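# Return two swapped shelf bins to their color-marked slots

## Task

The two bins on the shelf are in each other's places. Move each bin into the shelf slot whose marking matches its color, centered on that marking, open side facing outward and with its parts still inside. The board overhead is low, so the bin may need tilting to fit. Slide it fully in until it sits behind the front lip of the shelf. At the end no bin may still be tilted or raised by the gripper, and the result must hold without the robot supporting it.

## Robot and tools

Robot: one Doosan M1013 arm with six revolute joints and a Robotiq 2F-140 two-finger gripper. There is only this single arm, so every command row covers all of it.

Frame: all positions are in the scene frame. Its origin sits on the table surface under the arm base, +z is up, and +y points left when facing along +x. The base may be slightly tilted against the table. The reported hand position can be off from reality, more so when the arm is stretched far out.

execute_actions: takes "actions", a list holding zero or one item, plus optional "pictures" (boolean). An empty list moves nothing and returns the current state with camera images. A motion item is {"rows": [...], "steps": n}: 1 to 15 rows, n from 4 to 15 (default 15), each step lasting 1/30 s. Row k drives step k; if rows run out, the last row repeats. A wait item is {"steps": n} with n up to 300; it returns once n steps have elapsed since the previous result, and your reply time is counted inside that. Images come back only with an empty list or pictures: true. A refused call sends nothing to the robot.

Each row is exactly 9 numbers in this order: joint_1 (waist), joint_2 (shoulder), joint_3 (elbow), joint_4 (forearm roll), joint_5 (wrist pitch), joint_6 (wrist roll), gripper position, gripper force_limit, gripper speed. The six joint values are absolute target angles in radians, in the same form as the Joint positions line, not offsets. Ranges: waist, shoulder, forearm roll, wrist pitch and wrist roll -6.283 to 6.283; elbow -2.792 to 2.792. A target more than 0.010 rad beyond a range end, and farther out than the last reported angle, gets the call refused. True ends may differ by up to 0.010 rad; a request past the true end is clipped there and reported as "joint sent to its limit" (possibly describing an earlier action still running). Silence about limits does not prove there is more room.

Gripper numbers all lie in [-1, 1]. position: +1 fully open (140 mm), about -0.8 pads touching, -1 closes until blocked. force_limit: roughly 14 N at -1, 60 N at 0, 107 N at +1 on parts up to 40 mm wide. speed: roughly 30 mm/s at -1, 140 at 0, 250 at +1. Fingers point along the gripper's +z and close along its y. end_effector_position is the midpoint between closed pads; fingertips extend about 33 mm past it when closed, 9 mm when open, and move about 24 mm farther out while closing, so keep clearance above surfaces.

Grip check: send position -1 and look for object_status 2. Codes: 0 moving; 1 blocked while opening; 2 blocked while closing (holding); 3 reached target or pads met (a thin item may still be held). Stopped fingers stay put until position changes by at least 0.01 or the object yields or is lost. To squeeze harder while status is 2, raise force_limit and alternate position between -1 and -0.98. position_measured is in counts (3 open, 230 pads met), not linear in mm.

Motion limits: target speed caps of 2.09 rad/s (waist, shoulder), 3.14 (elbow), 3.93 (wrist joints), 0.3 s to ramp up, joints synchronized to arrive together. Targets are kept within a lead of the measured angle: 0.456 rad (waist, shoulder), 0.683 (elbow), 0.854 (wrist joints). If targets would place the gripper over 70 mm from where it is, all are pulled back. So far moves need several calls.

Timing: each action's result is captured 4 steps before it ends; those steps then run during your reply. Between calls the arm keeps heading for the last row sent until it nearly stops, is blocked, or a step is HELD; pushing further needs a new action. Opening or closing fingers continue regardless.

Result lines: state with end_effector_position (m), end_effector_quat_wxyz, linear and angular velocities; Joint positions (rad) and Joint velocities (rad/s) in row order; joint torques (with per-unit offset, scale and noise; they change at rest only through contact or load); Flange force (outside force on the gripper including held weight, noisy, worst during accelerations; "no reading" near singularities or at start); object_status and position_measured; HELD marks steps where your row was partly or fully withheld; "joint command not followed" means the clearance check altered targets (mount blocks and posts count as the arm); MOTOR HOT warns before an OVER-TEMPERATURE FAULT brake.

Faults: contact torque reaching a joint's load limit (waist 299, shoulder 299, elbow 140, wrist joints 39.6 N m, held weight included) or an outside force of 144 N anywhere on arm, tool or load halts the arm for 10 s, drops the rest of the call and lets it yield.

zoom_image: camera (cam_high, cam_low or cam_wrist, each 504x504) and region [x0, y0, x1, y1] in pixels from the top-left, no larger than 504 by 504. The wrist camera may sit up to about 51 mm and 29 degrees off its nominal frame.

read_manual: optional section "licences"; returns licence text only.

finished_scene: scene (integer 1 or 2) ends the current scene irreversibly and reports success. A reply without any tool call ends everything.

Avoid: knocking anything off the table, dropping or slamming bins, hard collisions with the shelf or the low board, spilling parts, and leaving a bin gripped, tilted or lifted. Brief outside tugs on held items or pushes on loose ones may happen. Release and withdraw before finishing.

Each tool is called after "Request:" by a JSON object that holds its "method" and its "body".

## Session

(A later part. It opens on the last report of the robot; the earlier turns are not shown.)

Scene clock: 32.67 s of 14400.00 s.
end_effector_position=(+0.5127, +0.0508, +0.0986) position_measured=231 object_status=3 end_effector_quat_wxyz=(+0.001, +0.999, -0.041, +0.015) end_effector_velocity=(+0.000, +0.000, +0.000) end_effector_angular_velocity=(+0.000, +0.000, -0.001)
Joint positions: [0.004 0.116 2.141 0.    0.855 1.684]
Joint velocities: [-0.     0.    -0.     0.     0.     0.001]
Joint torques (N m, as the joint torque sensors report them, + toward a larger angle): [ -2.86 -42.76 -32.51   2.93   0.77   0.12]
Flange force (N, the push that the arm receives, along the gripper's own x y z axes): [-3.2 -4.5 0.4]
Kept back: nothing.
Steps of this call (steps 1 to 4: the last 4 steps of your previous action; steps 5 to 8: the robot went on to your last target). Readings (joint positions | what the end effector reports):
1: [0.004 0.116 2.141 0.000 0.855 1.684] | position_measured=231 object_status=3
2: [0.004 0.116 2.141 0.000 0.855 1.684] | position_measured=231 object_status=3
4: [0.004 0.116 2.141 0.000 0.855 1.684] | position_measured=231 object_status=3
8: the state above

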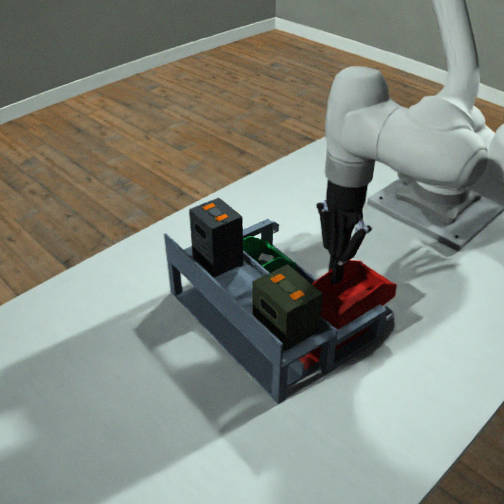

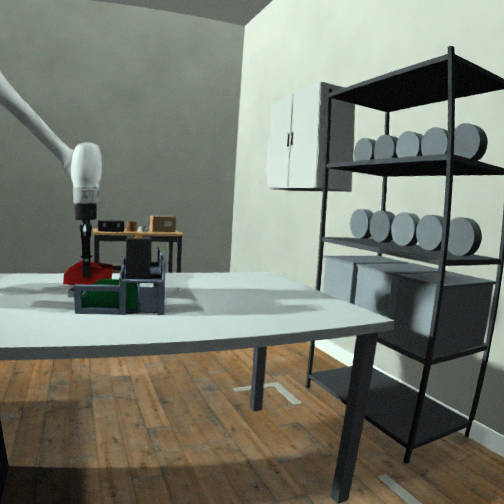

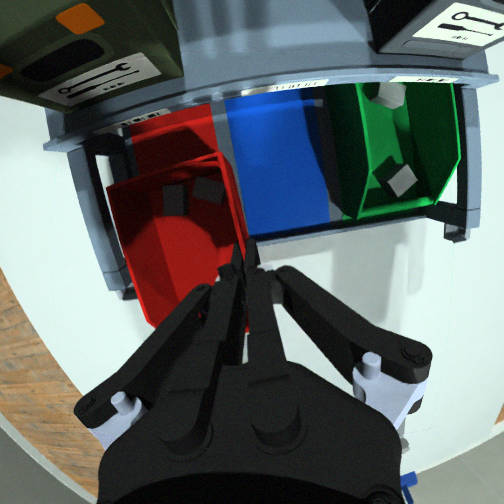

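Request:
{"method": "execute_actions", "body": {"actions": [{"rows":[[0.003,0.125,2.132,0,0.855,1.683,-1,0.5,-0.3],[0.003,0.125,2.132,0,0.855,1.683,-1,0.5,-0.3],[0.002,0.134,2.123,0,0.856,1.682,-1,0.5,-0.3],[0.002,0.134,2.123,0,0.856,1.682,-1,0.5,-0.3],[0,0.143,2.113,0,0.856,1.68,-1,0.5,-0.3],[0,0.143,2.113,0,0.856,1.68,-1,0.5,-0.3],[-0.001,0.152,2.104,0,0.857,1.679,-1,0.5,-0.3],[-0.001,0.152,2.104,0,0.857,1.679,-1,0.5,-0.3],[-0.002,0.161,2.095,0,0.857,1.678,-1,0.5,-0.3],[-0.002,0.161,2.095,0,0.857,1.678,-1,0.5,-0.3],[-0.003,0.17,2.085,0,0.858,1.677,-1,0.5,-0.3]]}]}}

Request:
{"method": "execute_actions", "body": {"actions": [{"steps":8}], "pictures": true}}

Request:
{"method": "zoom_image", "body": {"camera": "cam_low", "region": [50, 230, 170, 320]}}

Scene clock: 33.33 s of 14400.00 s.
end_effector_position=(+0.5399, +0.0485, +0.0953) position_measured=231 object_status=3 end_effector_quat_wxyz=(+0.001, +0.999, -0.041, +0.015) end_effector_velocity=(+0.067, -0.006, -0.012) end_effector_angular_velocity=(-0.000, +0.002, -0.001)
Joint positions: [-0.002  0.16   2.096 -0.     0.857  1.678]
Joint velocities: [-0.014  0.111 -0.109  0.     0.    -0.013]
Joint torques (N m, as the joint torque sensors report them, + toward a larger angle): [  2.33 -59.33 -28.03   2.61   1.31  -0.19]
Flange force (N, the push that the arm receives, along the gripper's own x y z axes): [-1.0 -2.7 0.5]
Steps of this call (steps 1 to 9: the robot went on to your last target; steps 10 to 20: the first 11 steps of this action). Readings (joint positions | what the end effector reports):
10: [0.004 0.116 2.141 0.000 0.855 1.684] | position_measured=231 object_status=3
11: [0.004 0.119 2.138 -0.000 0.855 1.684] | position_measured=231 object_status=3
13: [0.003 0.128 2.129 -0.000 0.855 1.683] | position_measured=231 object_status=3
17: [-0.000 0.146 2.110 -0.000 0.856 1.680] | position_measured=231 object_status=3
20: the state above

Scene clock: 33.60 s of 14400.00 s.
end_effector_position=(+0.5465, +0.0480, +0.0947) position_measured=231 object_status=3 end_effector_quat_wxyz=(+0.001, +0.999, -0.041, +0.015) end_effector_velocity=(-0.000, -0.000, -0.000) end_effector_angular_velocity=(-0.000, +0.000, +0.001)
Joint positions: [-0.003  0.17   2.085 -0.     0.858  1.677]
Joint velocities: [-0. -0.  0. -0.  0. -0.]
Joint torques (N m, as the joint torque sensors report them, + toward a larger angle): [ -1.4  -49.71 -31.69   3.1    0.46   0.18]
Flange force (N, the push that the arm receives, along the gripper's own x y z axes): [0.5 -2.0 0.5]
Kept back: nothing.
Steps of this call (steps 1 to 4: the last 4 steps of your previous action; steps 5 to 8: the robot went on to your last target). Readings (joint positions | what the end effector reports):
1: [-0.002 0.164 2.091 -0.000 0.857 1.678] | position_measured=231 object_status=3
2: [-0.003 0.169 2.086 -0.000 0.858 1.677] | position_measured=231 object_status=3
4: [-0.003 0.170 2.085 -0.000 0.858 1.677] | position_measured=231 object_status=3
8: the state above

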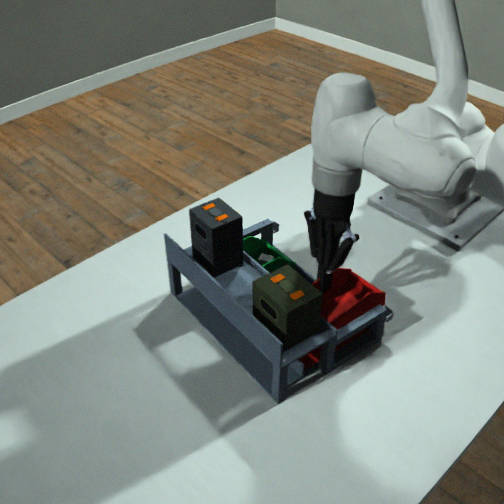

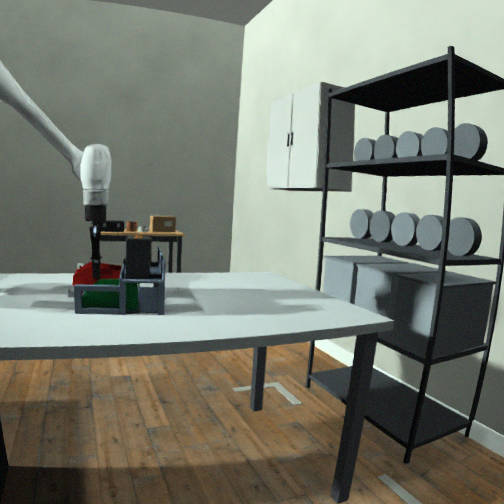

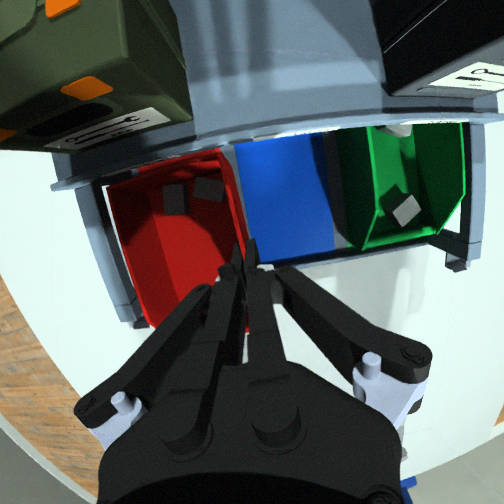

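Region (50, 230, 170, 320) of cam_low's 504x504 image, scaled by 4.200, with more detail than that image has; it fills the top 378 rows of this view, and the rest is white.

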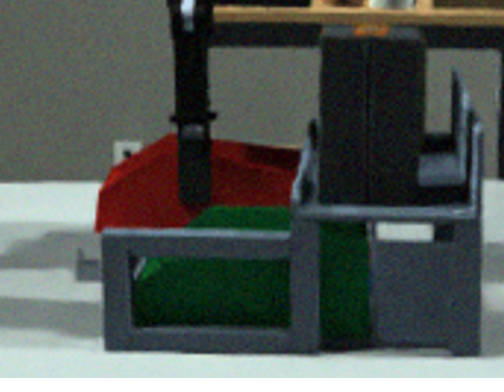

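Request:
{"method": "execute_actions", "body": {"actions": [{"rows":[[-0.003,0.1725,2.087,0,0.853,1.677,-1,0.5,-0.3],[-0.003,0.1725,2.087,0,0.853,1.677,-1,0.5,-0.3],[-0.003,0.1725,2.087,0,0.853,1.677,-1,0.5,-0.3],[-0.004,0.181,2.077,0,0.854,1.676,-1,0.5,-0.3],[-0.004,0.181,2.077,0,0.854,1.676,-1,0.5,-0.3],[-0.005,0.189,2.067,0,0.856,1.675,-1,0.5,-0.3],[-0.005,0.189,2.067,0,0.856,1.675,-1,0.5,-0.3],[-0.006,0.198,2.057,0,0.857,1.674,-1,0.5,-0.3],[-0.006,0.198,2.057,0,0.857,1.674,-1,0.5,-0.3],[-0.007,0.206,2.047,0,0.859,1.673,-1,0.5,-0.3]]}]}}

Request:
{"method": "execute_actions", "body": {"actions": [{"steps":8}], "pictures": true}}

Scene clock: 34.23 s of 14400.00 s.
end_effector_position=(+0.5662, +0.0466, +0.0915) position_measured=231 object_status=3 end_effector_quat_wxyz=(+0.001, +0.999, -0.041, +0.015) end_effector_velocity=(+0.104, -0.008, -0.000) end_effector_angular_velocity=(-0.001, -0.006, +0.001)
Joint positions: [-0.006  0.201  2.053  0.     0.858  1.674]
Joint velocities: [-0.017  0.144 -0.183 -0.     0.033 -0.018]
Joint torques (N m, as the joint torque sensors report them, + toward a larger angle): [ -9.64 -44.05 -37.28   3.24  -0.31   0.17]
Flange force (N, the push that the arm receives, along the gripper's own x y z axes): [-0.3 -9.9 0.9]
Steps of this call (steps 1 to 8: the robot went on to your last target; steps 9 to 19: the first 11 steps of this action). Readings (joint positions | what the end effector reports):
9: [-0.003 0.170 2.085 -0.000 0.858 1.677] | position_measured=231 object_status=3
10: [-0.003 0.171 2.086 0.000 0.856 1.677] | position_measured=231 object_status=3
12: [-0.003 0.173 2.087 0.000 0.853 1.677] | position_measured=231 object_status=3
16: [-0.005 0.188 2.068 0.000 0.855 1.675] | position_measured=231 object_status=3
19: the state above

Scene clock: 34.50 s of 14400.00 s.
end_effector_position=(+0.5696, +0.0463, +0.0915) position_measured=231 object_status=3 end_effector_quat_wxyz=(+0.001, +0.999, -0.041, +0.015) end_effector_velocity=(-0.001, +0.000, -0.001) end_effector_angular_velocity=(+0.000, +0.001, -0.001)
Joint positions: [-0.007  0.206  2.047  0.     0.859  1.673]
Joint velocities: [-0.     0.     0.001  0.001  0.     0.   ]
Joint torques (N m, as the joint torque sensors report them, + toward a larger angle): [ -3.27 -54.37 -31.94   3.09   0.6    0.17]
Flange force (N, the push that the arm receives, along the gripper's own x y z axes): [1.1 -5.3 2.0]
Kept back: nothing.
Steps of this call (steps 1 to 4: the last 4 steps of your previous action; steps 5 to 8: the robot went on to your last target). Readings (joint positions | what the end effector reports):
1: [-0.007 0.205 2.048 0.000 0.859 1.673] | position_measured=231 object_status=3
2: [-0.007 0.206 2.047 0.000 0.859 1.673] | position_measured=231 object_status=3
4: [-0.007 0.206 2.047 0.000 0.859 1.673] | position_measured=231 object_status=3
8: the state above

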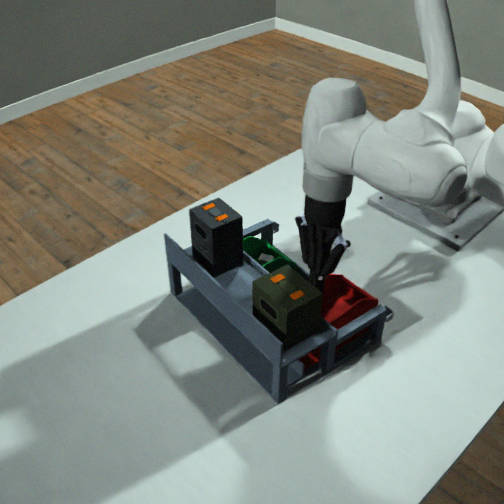

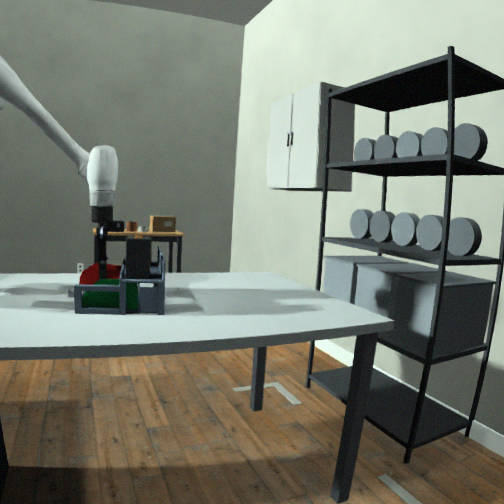

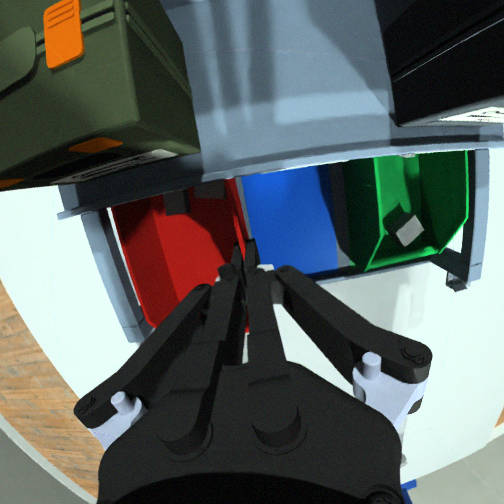

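Request:
{"method": "execute_actions", "body": {"actions": [{"rows":[[-0.008,0.214,2.038,0,0.86,1.672,-1,0.5,-0.3],[-0.008,0.214,2.038,0,0.86,1.672,-1,0.5,-0.3],[-0.009,0.222,2.028,0,0.862,1.671,-1,0.5,-0.3],[-0.009,0.222,2.028,0,0.862,1.671,-1,0.5,-0.3],[-0.01,0.23,2.019,0,0.863,1.67,-1,0.5,-0.3],[-0.01,0.23,2.019,0,0.863,1.67,-1,0.5,-0.3],[-0.011,0.237,2.011,0,0.864,1.669,-1,0.5,-0.3]]}], "pictures": true}}

Request:
{"method": "zoom_image", "body": {"camera": "cam_high", "region": [260, 240, 410, 390]}}

Scene clock: 35.00 s of 14400.00 s.
end_effector_position=(+0.5903, +0.0443, +0.0894) position_measured=231 object_status=3 end_effector_quat_wxyz=(+0.001, +0.999, -0.041, +0.015) end_effector_velocity=(+0.000, +0.000, +0.001) end_effector_angular_velocity=(+0.000, +0.000, -0.001)
Joint positions: [-0.011  0.237  2.011  0.     0.864  1.669]
Joint velocities: [ 0.    -0.    -0.001  0.     0.002  0.001]
Joint torques (N m, as the joint torque sensors report them, + toward a larger angle): [ -0.94 -58.57 -31.45   2.85   0.07   0.13]
Flange force (N, the push that the arm receives, along the gripper's own x y z axes): [2.0 -1.9 0.1]
Steps of this call (steps 1 to 4: the robot went on to your last target; steps 5 to 15: the first 11 steps of this action). Readings (joint positions | what the end effector reports):
5: [-0.007 0.206 2.047 0.000 0.859 1.673] | position_measured=231 object_status=3
6: [-0.007 0.209 2.043 0.000 0.860 1.673] | position_measured=231 object_status=3
8: [-0.008 0.217 2.034 0.000 0.861 1.672] | position_measured=231 object_status=3
12: [-0.010 0.233 2.016 0.000 0.863 1.670] | position_measured=231 object_status=3
15: the state above

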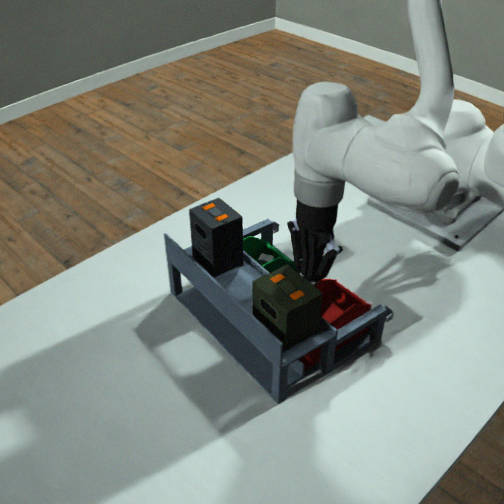

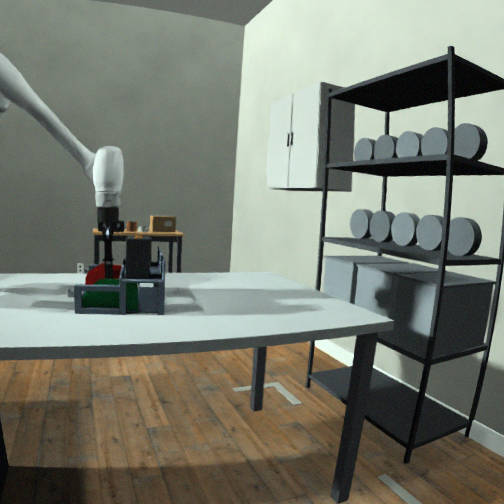

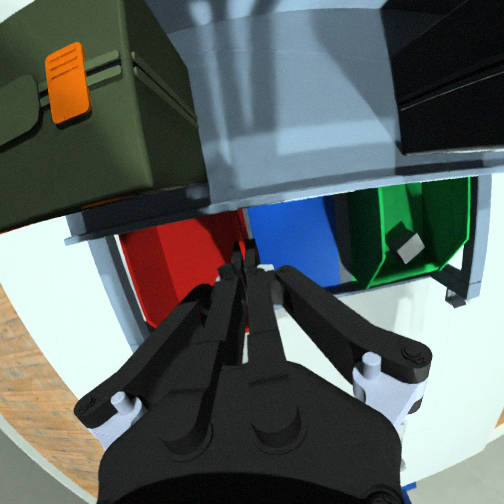

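Region (260, 240, 410, 390) of cam_high's 504x504 image, scaled by 3.360, with more detail than that image has.

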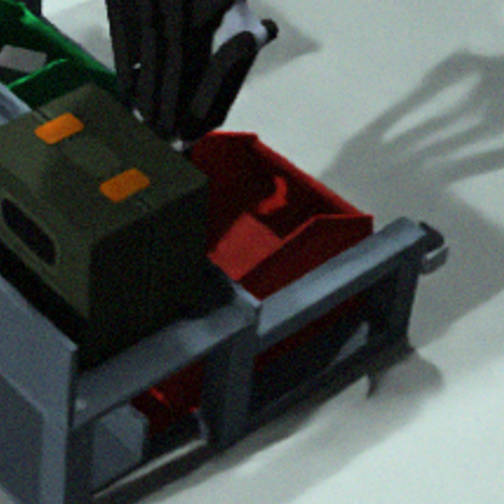

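Request:
{"method": "execute_actions", "body": {"actions": [{"rows":[[-0.011,0.23,2.029,0,0.829,1.669,-1,0.5,-0.3],[-0.011,0.23,2.029,0,0.829,1.669,-1,0.5,-0.3],[-0.011,0.222,2.047,0,0.795,1.669,-1,0.5,-0.3],[-0.011,0.222,2.047,0,0.795,1.669,-1,0.5,-0.3],[-0.011,0.214,2.066,0,0.76,1.669,-1,0.5,-0.3],[-0.011,0.214,2.066,0,0.76,1.669,-1,0.5,-0.3],[-0.011,0.207,2.084,0,0.726,1.669,-1,0.5,-0.3],[-0.011,0.207,2.084,0,0.726,1.669,-1,0.5,-0.3],[-0.011,0.199,2.102,0,0.691,1.669,-1,0.5,-0.3]]}]}}

Request:
{"method": "execute_actions", "body": {"actions": [{"steps":8}]}}

Request:
{"method": "execute_actions", "body": {"actions": [{"rows":[[-0.011,0.199,2.102,0,0.691,1.669,-0.2,0.5,0]],"steps":10}]}}

Request:
{"method": "execute_actions", "body": {"actions": [{"rows":[[-0.011,0.136,2.055,0,0.8,1.669,-0.2,0.5,0]],"steps":10}]}}

Request:
{"method": "execute_actions", "body": {"actions": [{"rows":[[-0.04,-0.1,2.25,0,0.84,1.64,-0.2,0.5,0]]}]}}

Request:
{"method": "execute_actions", "body": {"actions": [{"steps":10}], "pictures": true}}

Request:
{"method": "zoom_image", "body": {"camera": "cam_wrist", "region": [60, 40, 460, 260]}}

Scene clock: 45.77 s of 14400.00 s.
end_effector_position=(+0.5909, +0.0442, +0.0795) position_measured=231 object_status=3 end_effector_quat_wxyz=(-0.002, +0.997, -0.041, +0.068) end_effector_velocity=(+0.001, +0.000, +0.000) end_effector_angular_velocity=(-0.000, -0.001, -0.000)
Joint positions: [-0.011  0.204  2.084 -0.     0.719  1.669]
Joint velocities: [ 0.     0.    -0.001 -0.     0.     0.001]
Joint torques (N m, as the joint torque sensors report them, + toward a larger angle): [ -3.17 -33.58 -19.12   2.18   0.3    0.15]
Flange force (N, the push that the arm receives, along the gripper's own x y z axes): [0.0 -4.5 -32.4]
FORCE FAULT: contact force on the arm reached its limit, and the arm stopped for 10 seconds. The contact can be on any part of the arm, not only on its tool. The arm's remaining commands of this call were not run. The arm holds still and accepts commands again. Move the arm away from the contact; if what it grips holds it there, let go first. Pushing or pulling that hard again can fault the arm again.
Kept back: nothing.
The stop began at step 23 of this call (marked STOPPED below). From that step on the arm followed nothing that you had sent. 5 steps, steps kept back included, did not run and will not run. Nothing is kept back now, and the robot has no last target.
Steps of this call (steps 1 to 4: the last 4 steps of your previous action; steps 5 to 12: the robot went on to your last target; steps 13 to 22: the first 10 steps of this action; steps 23 to 323: the stop). Readings (joint positions | what the end effector reports):
13: [-0.011 0.237 2.011 0.000 0.864 1.669] | position_measured=231 object_status=3
14: [-0.011 0.236 2.014 0.000 0.857 1.669] | position_measured=231 object_status=3
16: [-0.011 0.229 2.033 0.000 0.822 1.669] | position_measured=231 object_status=3
20: [-0.011 0.212 2.069 -0.000 0.752 1.669] | position_measured=231 object_status=3
23: [-0.011 0.204 2.084 -0.000 0.719 1.669] | position_measured=231 object_status=3 STOPPED
323: the state above

Scene clock: 45.80 s of 14400.00 s.
end_effector_position=(+0.5910, +0.0442, +0.0795) position_measured=231 object_status=3 end_effector_quat_wxyz=(-0.002, +0.997, -0.041, +0.068) end_effector_velocity=(+0.000, +0.000, -0.000) end_effector_angular_velocity=(-0.000, +0.000, +0.001)
Joint positions: [-0.011  0.204  2.084 -0.     0.719  1.669]
Joint velocities: [ 0.     0.    -0.    -0.     0.    -0.001]
Joint torques (N m, as the joint torque sensors report them, + toward a larger angle): [ -3.81 -35.06 -18.73   1.97   0.24   0.16]
Flange force (N, the push that the arm receives, along the gripper's own x y z axes): [2.1 -5.9 -30.3]
Kept back: nothing.
A stop began in an earlier call of the same reply, so what this call sent did not run. Send another action.
Steps of this call (step 1: nothing new was sent). Readings (joint positions | what the end effector reports):
1: the state above

Scene clock: 45.83 s of 14400.00 s.
end_effector_position=(+0.5910, +0.0442, +0.0795) position_measured=231 object_status=3 end_effector_quat_wxyz=(-0.002, +0.997, -0.041, +0.068) end_effector_velocity=(+0.001, +0.000, +0.000) end_effector_angular_velocity=(-0.000, -0.001, +0.001)
Joint positions: [-0.011  0.204  2.084 -0.     0.719  1.669]
Joint velocities: [ 0.     0.    -0.001 -0.    -0.    -0.001]
Joint torques (N m, as the joint torque sensors report them, + toward a larger angle): [ -4.55 -34.43 -20.42   1.83  -0.08  -0.02]
Flange force (N, the push that the arm receives, along the gripper's own x y z axes): [-1.4 -7.0 -31.1]
Kept back: nothing.
A stop began in an earlier call of the same reply, so what this call sent did not run. Send another action.
Steps of this call (step 1: nothing new was sent). Readings (joint positions | what the end effector reports):
1: the state above

Scene clock: 45.87 s of 14400.00 s.
end_effector_position=(+0.5910, +0.0442, +0.0795) position_measured=231 object_status=3 end_effector_quat_wxyz=(-0.002, +0.997, -0.041, +0.068) end_effector_velocity=(-0.000, -0.000, +0.000) end_effector_angular_velocity=(-0.000, +0.000, -0.000)
Joint positions: [-0.011  0.204  2.084 -0.     0.719  1.669]
Joint velocities: [ 0.    -0.    -0.    -0.     0.001  0.001]
Joint torques (N m, as the joint torque sensors report them, + toward a larger angle): [ -2.33 -34.68 -18.64   2.05   0.03   0.17]
Flange force (N, the push that the arm receives, along the gripper's own x y z axes): [2.3 -3.3 -31.6]
Kept back: nothing.
A stop began in an earlier call of the same reply, so what this call sent did not run. Send another action.
Steps of this call (step 1: nothing new was sent). Readings (joint positions | what the end effector reports):
1: the state above

Scene clock: 45.90 s of 14400.00 s.
end_effector_position=(+0.5910, +0.0442, +0.0795) position_measured=231 object_status=3 end_effector_quat_wxyz=(-0.002, +0.997, -0.041, +0.068) end_effector_velocity=(+0.000, +0.000, -0.000) end_effector_angular_velocity=(+0.000, +0.000, -0.001)
Joint positions: [-0.011  0.204  2.084 -0.     0.719  1.669]
Joint velocities: [-0.     0.001 -0.001  0.     0.     0.001]
Joint torques (N m, as the joint torque sensors report them, + toward a larger angle): [ -4.05 -34.67 -20.46   1.6   -0.04   0.11]
Flange force (N, the push that the arm receives, along the gripper's own x y z axes): [-1.1 -5.7 -30.5]
Kept back: nothing.
A stop began in an earlier call of the same reply, so what this call sent did not run. Send another action.
Steps of this call (step 1: nothing new was sent). Readings (joint positions | what the end effector reports):
1: the state above

Scene clock: 45.93 s of 14400.00 s.
end_effector_position=(+0.5910, +0.0442, +0.0795) position_measured=231 object_status=3 end_effector_quat_wxyz=(-0.002, +0.997, -0.041, +0.068) end_effector_velocity=(-0.001, -0.000, -0.000) end_effector_angular_velocity=(-0.000, +0.001, +0.000)
Joint positions: [-0.011  0.204  2.084 -0.     0.719  1.669]
Joint velocities: [ 0.     0.     0.001 -0.    -0.     0.   ]
Joint torques (N m, as the joint torque sensors report them, + toward a larger angle): [ -3.37 -34.7  -20.06   2.05   0.22   0.2 ]
Flange force (N, the push that the arm receives, along the gripper's own x y z axes): [-0.7 -4.6 -30.3]
Kept back: nothing.
A stop began in an earlier call of the same reply, so what this call sent did not run. Send another action.
Steps of this call (step 1: nothing new was sent). Readings (joint positions | what the end effector reports):
1: the state above

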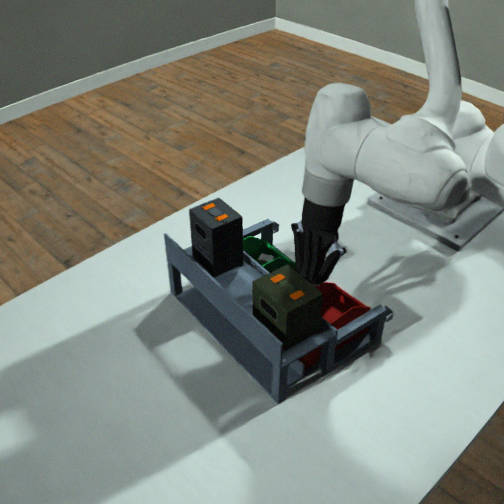

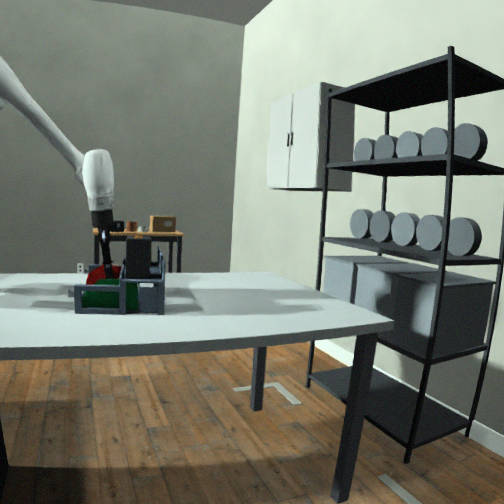

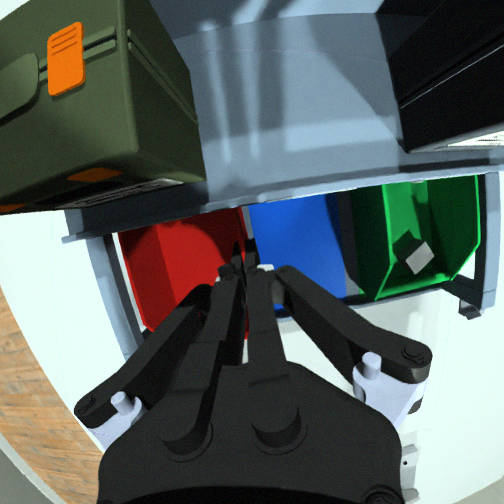

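Region (60, 40, 460, 260) of cam_wrist's 504x504 image, scaled by 1.260, with more detail than that image has; it fills the top 277 rows of this view, and the rest is white.

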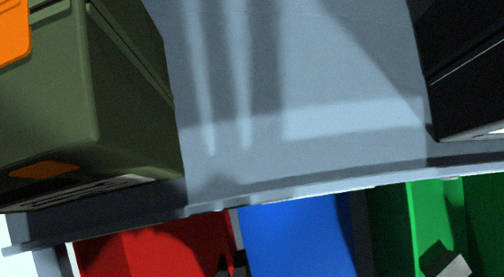

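Request:
{"method": "execute_actions", "body": {"actions": [{"rows":[[-0.011,0.202,2.082,0,0.723,1.669,-1,0.5,-0.3],[-0.011,0.202,2.082,0,0.723,1.669,-1,0.5,-0.3],[-0.011,0.202,2.082,0,0.723,1.669,-1,0.5,-0.3],[-0.011,0.204,2.079,0,0.724,1.669,-1,0.5,-0.3],[-0.011,0.204,2.079,0,0.724,1.669,-1,0.5,-0.3],[-0.011,0.207,2.075,0,0.725,1.669,-1,0.5,-0.3],[-0.011,0.207,2.075,0,0.725,1.669,-1,0.5,-0.3],[-0.011,0.209,2.073,0,0.725,1.669,-1,0.5,-0.3]]}], "pictures": true}}

Request:
{"method": "zoom_image", "body": {"camera": "cam_high", "region": [260, 240, 410, 390]}}

Scene clock: 52.60 s of 14400.00 s.
end_effector_position=(+0.5960, +0.0444, +0.0816) position_measured=231 object_status=3 end_effector_quat_wxyz=(-0.002, +0.997, -0.041, +0.068) end_effector_velocity=(+0.002, -0.000, +0.000) end_effector_angular_velocity=(-0.000, -0.001, +0.001)
Joint positions: [-0.011  0.209  2.073 -0.     0.725  1.669]
Joint velocities: [-0.     0.003 -0.004 -0.     0.001 -0.001]
Joint torques (N m, as the joint torque sensors report them, + toward a larger angle): [ -4.32 -54.2  -30.29   2.82  -0.23  -0.29]
Flange force (N, the push that the arm receives, along the gripper's own x y z axes): [1.2 -8.6 -1.0]
Steps of this call (steps 1 to 90: nothing new was sent; then 3.30 s passed at rest; steps 91 to 101: the first 11 steps of this action). Readings (joint positions | what the end effector reports):
91: [-0.011 0.204 2.084 -0.000 0.719 1.669] | position_measured=231 object_status=3
92: [-0.011 0.203 2.083 -0.000 0.721 1.669] | position_measured=231 object_status=3
94: [-0.011 0.202 2.082 -0.000 0.723 1.669] | position_measured=231 object_status=3
98: [-0.011 0.207 2.075 -0.000 0.725 1.669] | position_measured=231 object_status=3
101: the state above

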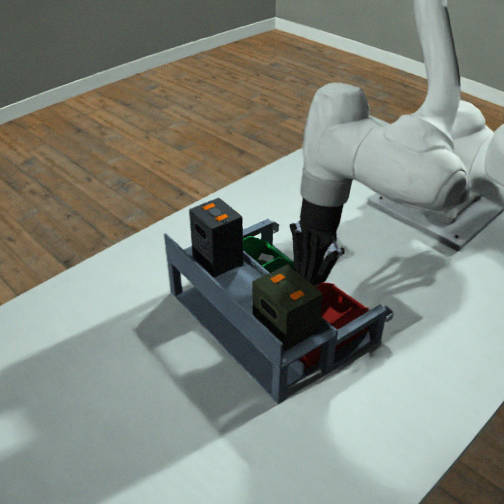

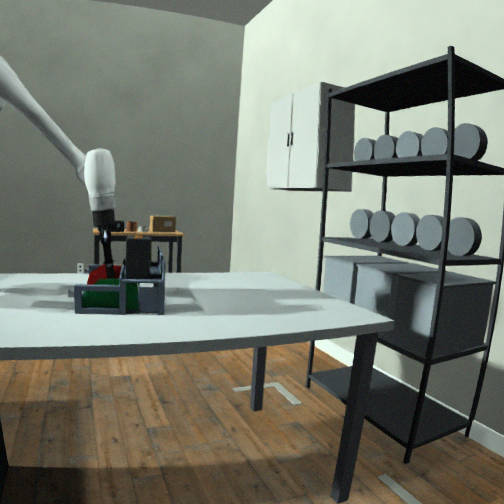

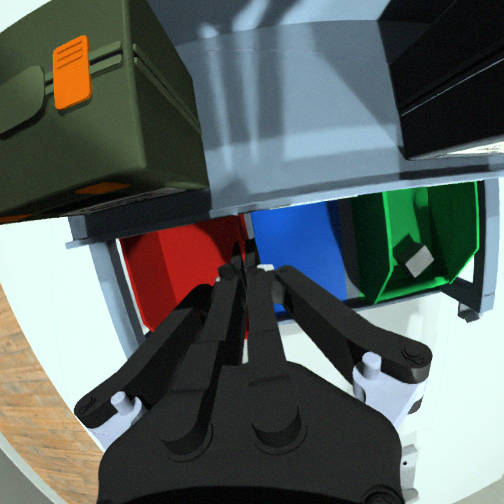

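Region (260, 240, 410, 390) of cam_high's 504x504 image, scaled by 3.360, with more detail than that image has.

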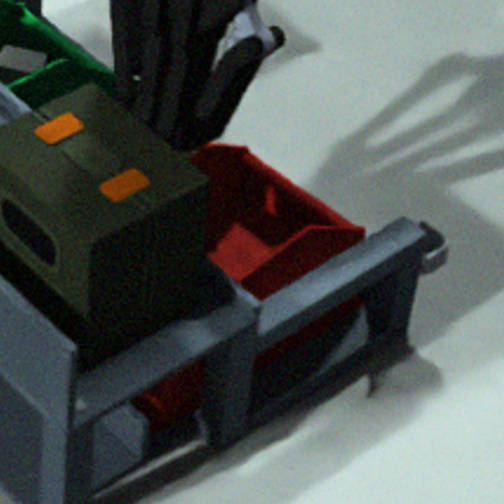

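No stop reached yet; push a further 3 mm, then release and look.

Request:
{"method": "execute_actions", "body": {"actions": [{"rows":[[-0.011,0.211,2.07,0,0.726,1.669,-1,0.5,-0.3],[-0.011,0.213,2.068,0,0.726,1.669,-1,0.5,-0.3]],"steps":10}]}}

Request:
{"method": "execute_actions", "body": {"actions": [{"rows":[[-0.011,0.213,2.068,0,0.726,1.669,-0.2,0.5,0]],"steps":10}]}}

Request:
{"method": "execute_actions", "body": {"actions": [{"rows":[[-0.011,0.136,2.045,0,0.81,1.669,-0.2,0.5,0]],"steps":10}]}}

Request:
{"method": "execute_actions", "body": {"actions": [{"rows":[[-0.04,-0.1,2.25,0,0.84,1.64,-0.2,0.5,0]]}]}}

Request:
{"method": "execute_actions", "body": {"actions": [{"steps":10}], "pictures": true}}

Request:
{"method": "zoom_image", "body": {"camera": "cam_wrist", "region": [60, 40, 460, 260]}}

Request:
{"method": "zoom_image", "body": {"camera": "cam_high", "region": [230, 210, 410, 390]}}

Scene clock: 52.93 s of 14400.00 s.
end_effector_position=(+0.5988, +0.0444, +0.0814) position_measured=231 object_status=3 end_effector_quat_wxyz=(-0.002, +0.997, -0.041, +0.068) end_effector_velocity=(+0.001, -0.000, +0.000) end_effector_angular_velocity=(-0.000, -0.001, +0.000)
Joint positions: [-0.011  0.213  2.068  0.     0.726  1.669]
Joint velocities: [ 0.     0.    -0.001 -0.001 -0.     0.   ]
Joint torques (N m, as the joint torque sensors report them, + toward a larger angle): [ -1.76 -52.58 -30.75   2.86   0.01  -0.1 ]
Flange force (N, the push that the arm receives, along the gripper's own x y z axes): [-0.1 -2.8 -2.0]
Steps of this call (steps 1 to 4: the last 4 steps of your previous action; steps 5 to 10: the first 6 steps of this action). Readings (joint positions | what the end effector reports):
5: [-0.011 0.209 2.073 -0.000 0.725 1.669] | position_measured=231 object_status=3
6: [-0.011 0.210 2.071 -0.000 0.726 1.669] | position_measured=231 object_status=3
8: [-0.011 0.213 2.068 0.000 0.726 1.669] | position_measured=231 object_status=3
10: the state above

Scene clock: 53.27 s of 14400.00 s.
end_effector_position=(+0.5989, +0.0445, +0.0815) position_measured=197 object_status=0 end_effector_quat_wxyz=(-0.002, +0.997, -0.041, +0.068) end_effector_velocity=(-0.000, +0.000, -0.000) end_effector_angular_velocity=(+0.000, +0.000, -0.000)
Joint positions: [-0.011  0.213  2.068  0.     0.726  1.669]
Joint velocities: [ 0. -0.  0. -0. -0.  0.]
Joint torques (N m, as the joint torque sensors report them, + toward a larger angle): [ -2.68 -53.22 -30.69   2.69   0.2    0.05]
Flange force (N, the push that the arm receives, along the gripper's own x y z axes): [0.8 -4.4 -0.5]
Steps of this call (steps 1 to 4: the last 4 steps of your previous action; steps 5 to 10: the first 6 steps of this action). Readings (joint positions | what the end effector reports):
5: [-0.011 0.213 2.068 0.000 0.726 1.669] | position_measured=231 object_status=0
6: [-0.011 0.213 2.068 0.000 0.726 1.669] | position_measured=231 object_status=0
8: [-0.011 0.213 2.068 0.000 0.726 1.669] | position_measured=213 object_status=0
10: the state above

Scene clock: 53.60 s of 14400.00 s.
end_effector_position=(+0.5928, +0.0446, +0.1293) position_measured=154 object_status=0 end_effector_quat_wxyz=(-0.003, +0.996, -0.041, +0.075) end_effector_velocity=(-0.043, +0.000, +0.226) end_effector_angular_velocity=(+0.001, -0.074, +0.000)
Joint positions: [-0.011  0.144  2.047  0.     0.801  1.669]
Joint velocities: [ 0.    -0.333 -0.09  -0.     0.349  0.   ]
Joint torques (N m, as the joint torque sensors report them, + toward a larger angle): [ -5.15   3.22 -13.73   1.36   0.05   0.18]
Flange force (N, the push that the arm receives, along the gripper's own x y z axes): [2.7 2.8 -7.4]
Steps of this call (steps 1 to 4: the last 4 steps of your previous action; steps 5 to 10: the first 6 steps of this action). Readings (joint positions | what the end effector reports):
5: [-0.011 0.213 2.068 0.000 0.726 1.669] | position_measured=159 object_status=0
6: [-0.011 0.210 2.067 0.000 0.730 1.669] | position_measured=155 object_status=0
8: [-0.011 0.181 2.058 0.000 0.763 1.669] | position_measured=154 object_status=0
10: the state above

Scene clock: 54.10 s of 14400.00 s.
end_effector_position=(+0.4658, +0.0301, +0.1515) position_measured=154 object_status=3 end_effector_quat_wxyz=(-0.001, +0.996, -0.041, +0.076) end_effector_velocity=(-0.258, -0.024, +0.009) end_effector_angular_velocity=(-0.009, -0.012, -0.000)
Joint positions: [-0.038 -0.084  2.236  0.     0.838  1.642]
Joint velocities: [-0.057 -0.461  0.392 -0.     0.057 -0.057]
Joint torques (N m, as the joint torque sensors report them, + toward a larger angle): [ -8.53   2.82 -40.58   3.99  -0.71  -0.18]
Flange force (N, the push that the arm receives, along the gripper's own x y z axes): [2.9 -7.3 -2.1]
Steps of this call (steps 1 to 4: the last 4 steps of your previous action; steps 5 to 15: the first 11 steps of this action). Readings (joint positions | what the end effector reports):
5: [-0.011 0.136 2.045 0.000 0.810 1.669] | position_measured=154 object_status=3
6: [-0.011 0.133 2.049 0.000 0.810 1.669] | position_measured=154 object_status=3
8: [-0.015 0.103 2.076 0.000 0.814 1.665] | position_measured=154 object_status=3
12: [-0.029 -0.011 2.174 0.000 0.829 1.651] | position_measured=154 object_status=3
15: the state above

Scene clock: 54.43 s of 14400.00 s.
end_effector_position=(+0.4564, +0.0291, +0.1516) position_measured=154 object_status=3 end_effector_quat_wxyz=(-0.000, +0.996, -0.041, +0.076) end_effector_velocity=(-0.000, -0.000, -0.000) end_effector_angular_velocity=(-0.001, +0.000, +0.001)
Joint positions: [-0.04 -0.1   2.25  0.    0.84  1.64]
Joint velocities: [-0.     0.     0.    -0.001 -0.    -0.001]
Joint torques (N m, as the joint torque sensors report them, + toward a larger angle): [ -1.27 -23.82 -32.83   3.43   0.17  -0.14]
Flange force (N, the push that the arm receives, along the gripper's own x y z axes): [2.4 -3.4 -2.3]
Kept back: nothing.
Steps of this call (steps 1 to 4: the last 4 steps of your previous action; steps 5 to 10: the robot went on to your last target). Readings (joint positions | what the end effector reports):
1: [-0.039 -0.095 2.246 0.000 0.839 1.641] | position_measured=154 object_status=3
2: [-0.040 -0.100 2.249 0.000 0.840 1.640] | position_measured=154 object_status=3
4: [-0.040 -0.100 2.250 0.000 0.840 1.640] | position_measured=154 object_status=3
8: [-0.040 -0.100 2.250 0.000 0.840 1.640] | position_measured=154 object_status=3
10: the state above

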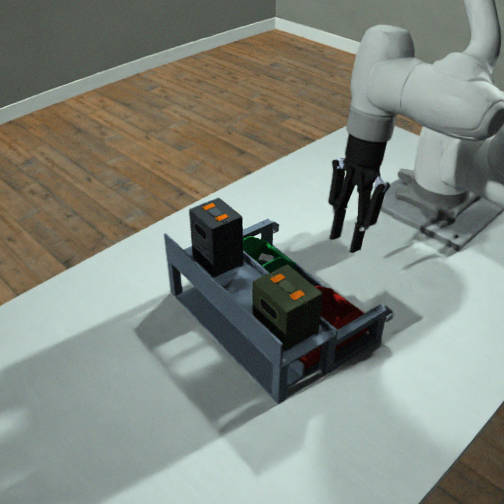

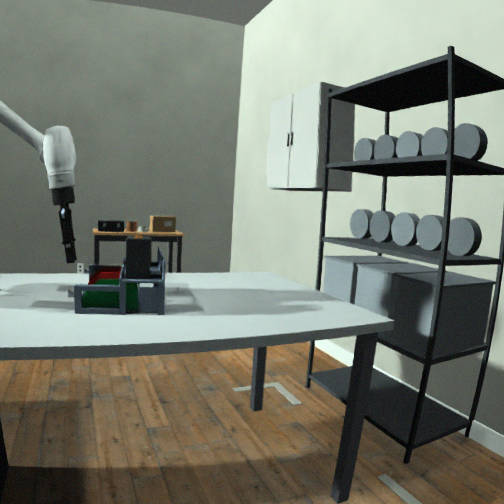

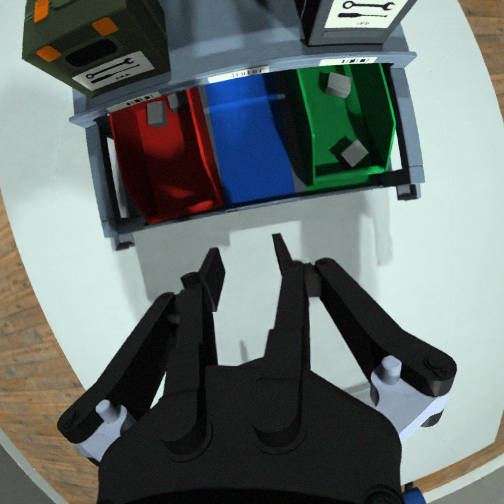

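Region (60, 40, 460, 260) of cam_wrist's 504x504 image, scaled by 1.260, with more detail than that image has; it fills the top 277 rows of this view, and the rest is white.

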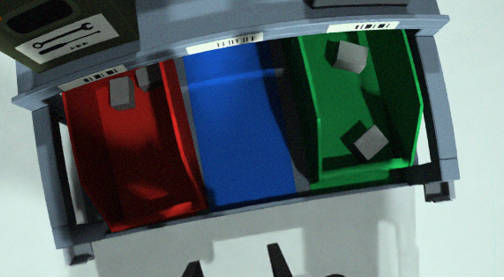

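Region (230, 210, 410, 390) of cam_high's 504x504 image, scaled by 2.800, with more detail than that image has.

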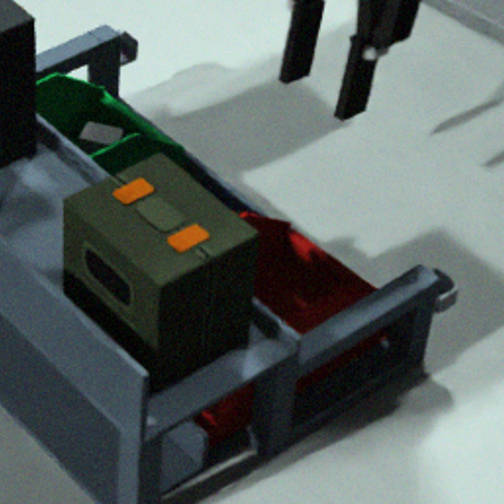

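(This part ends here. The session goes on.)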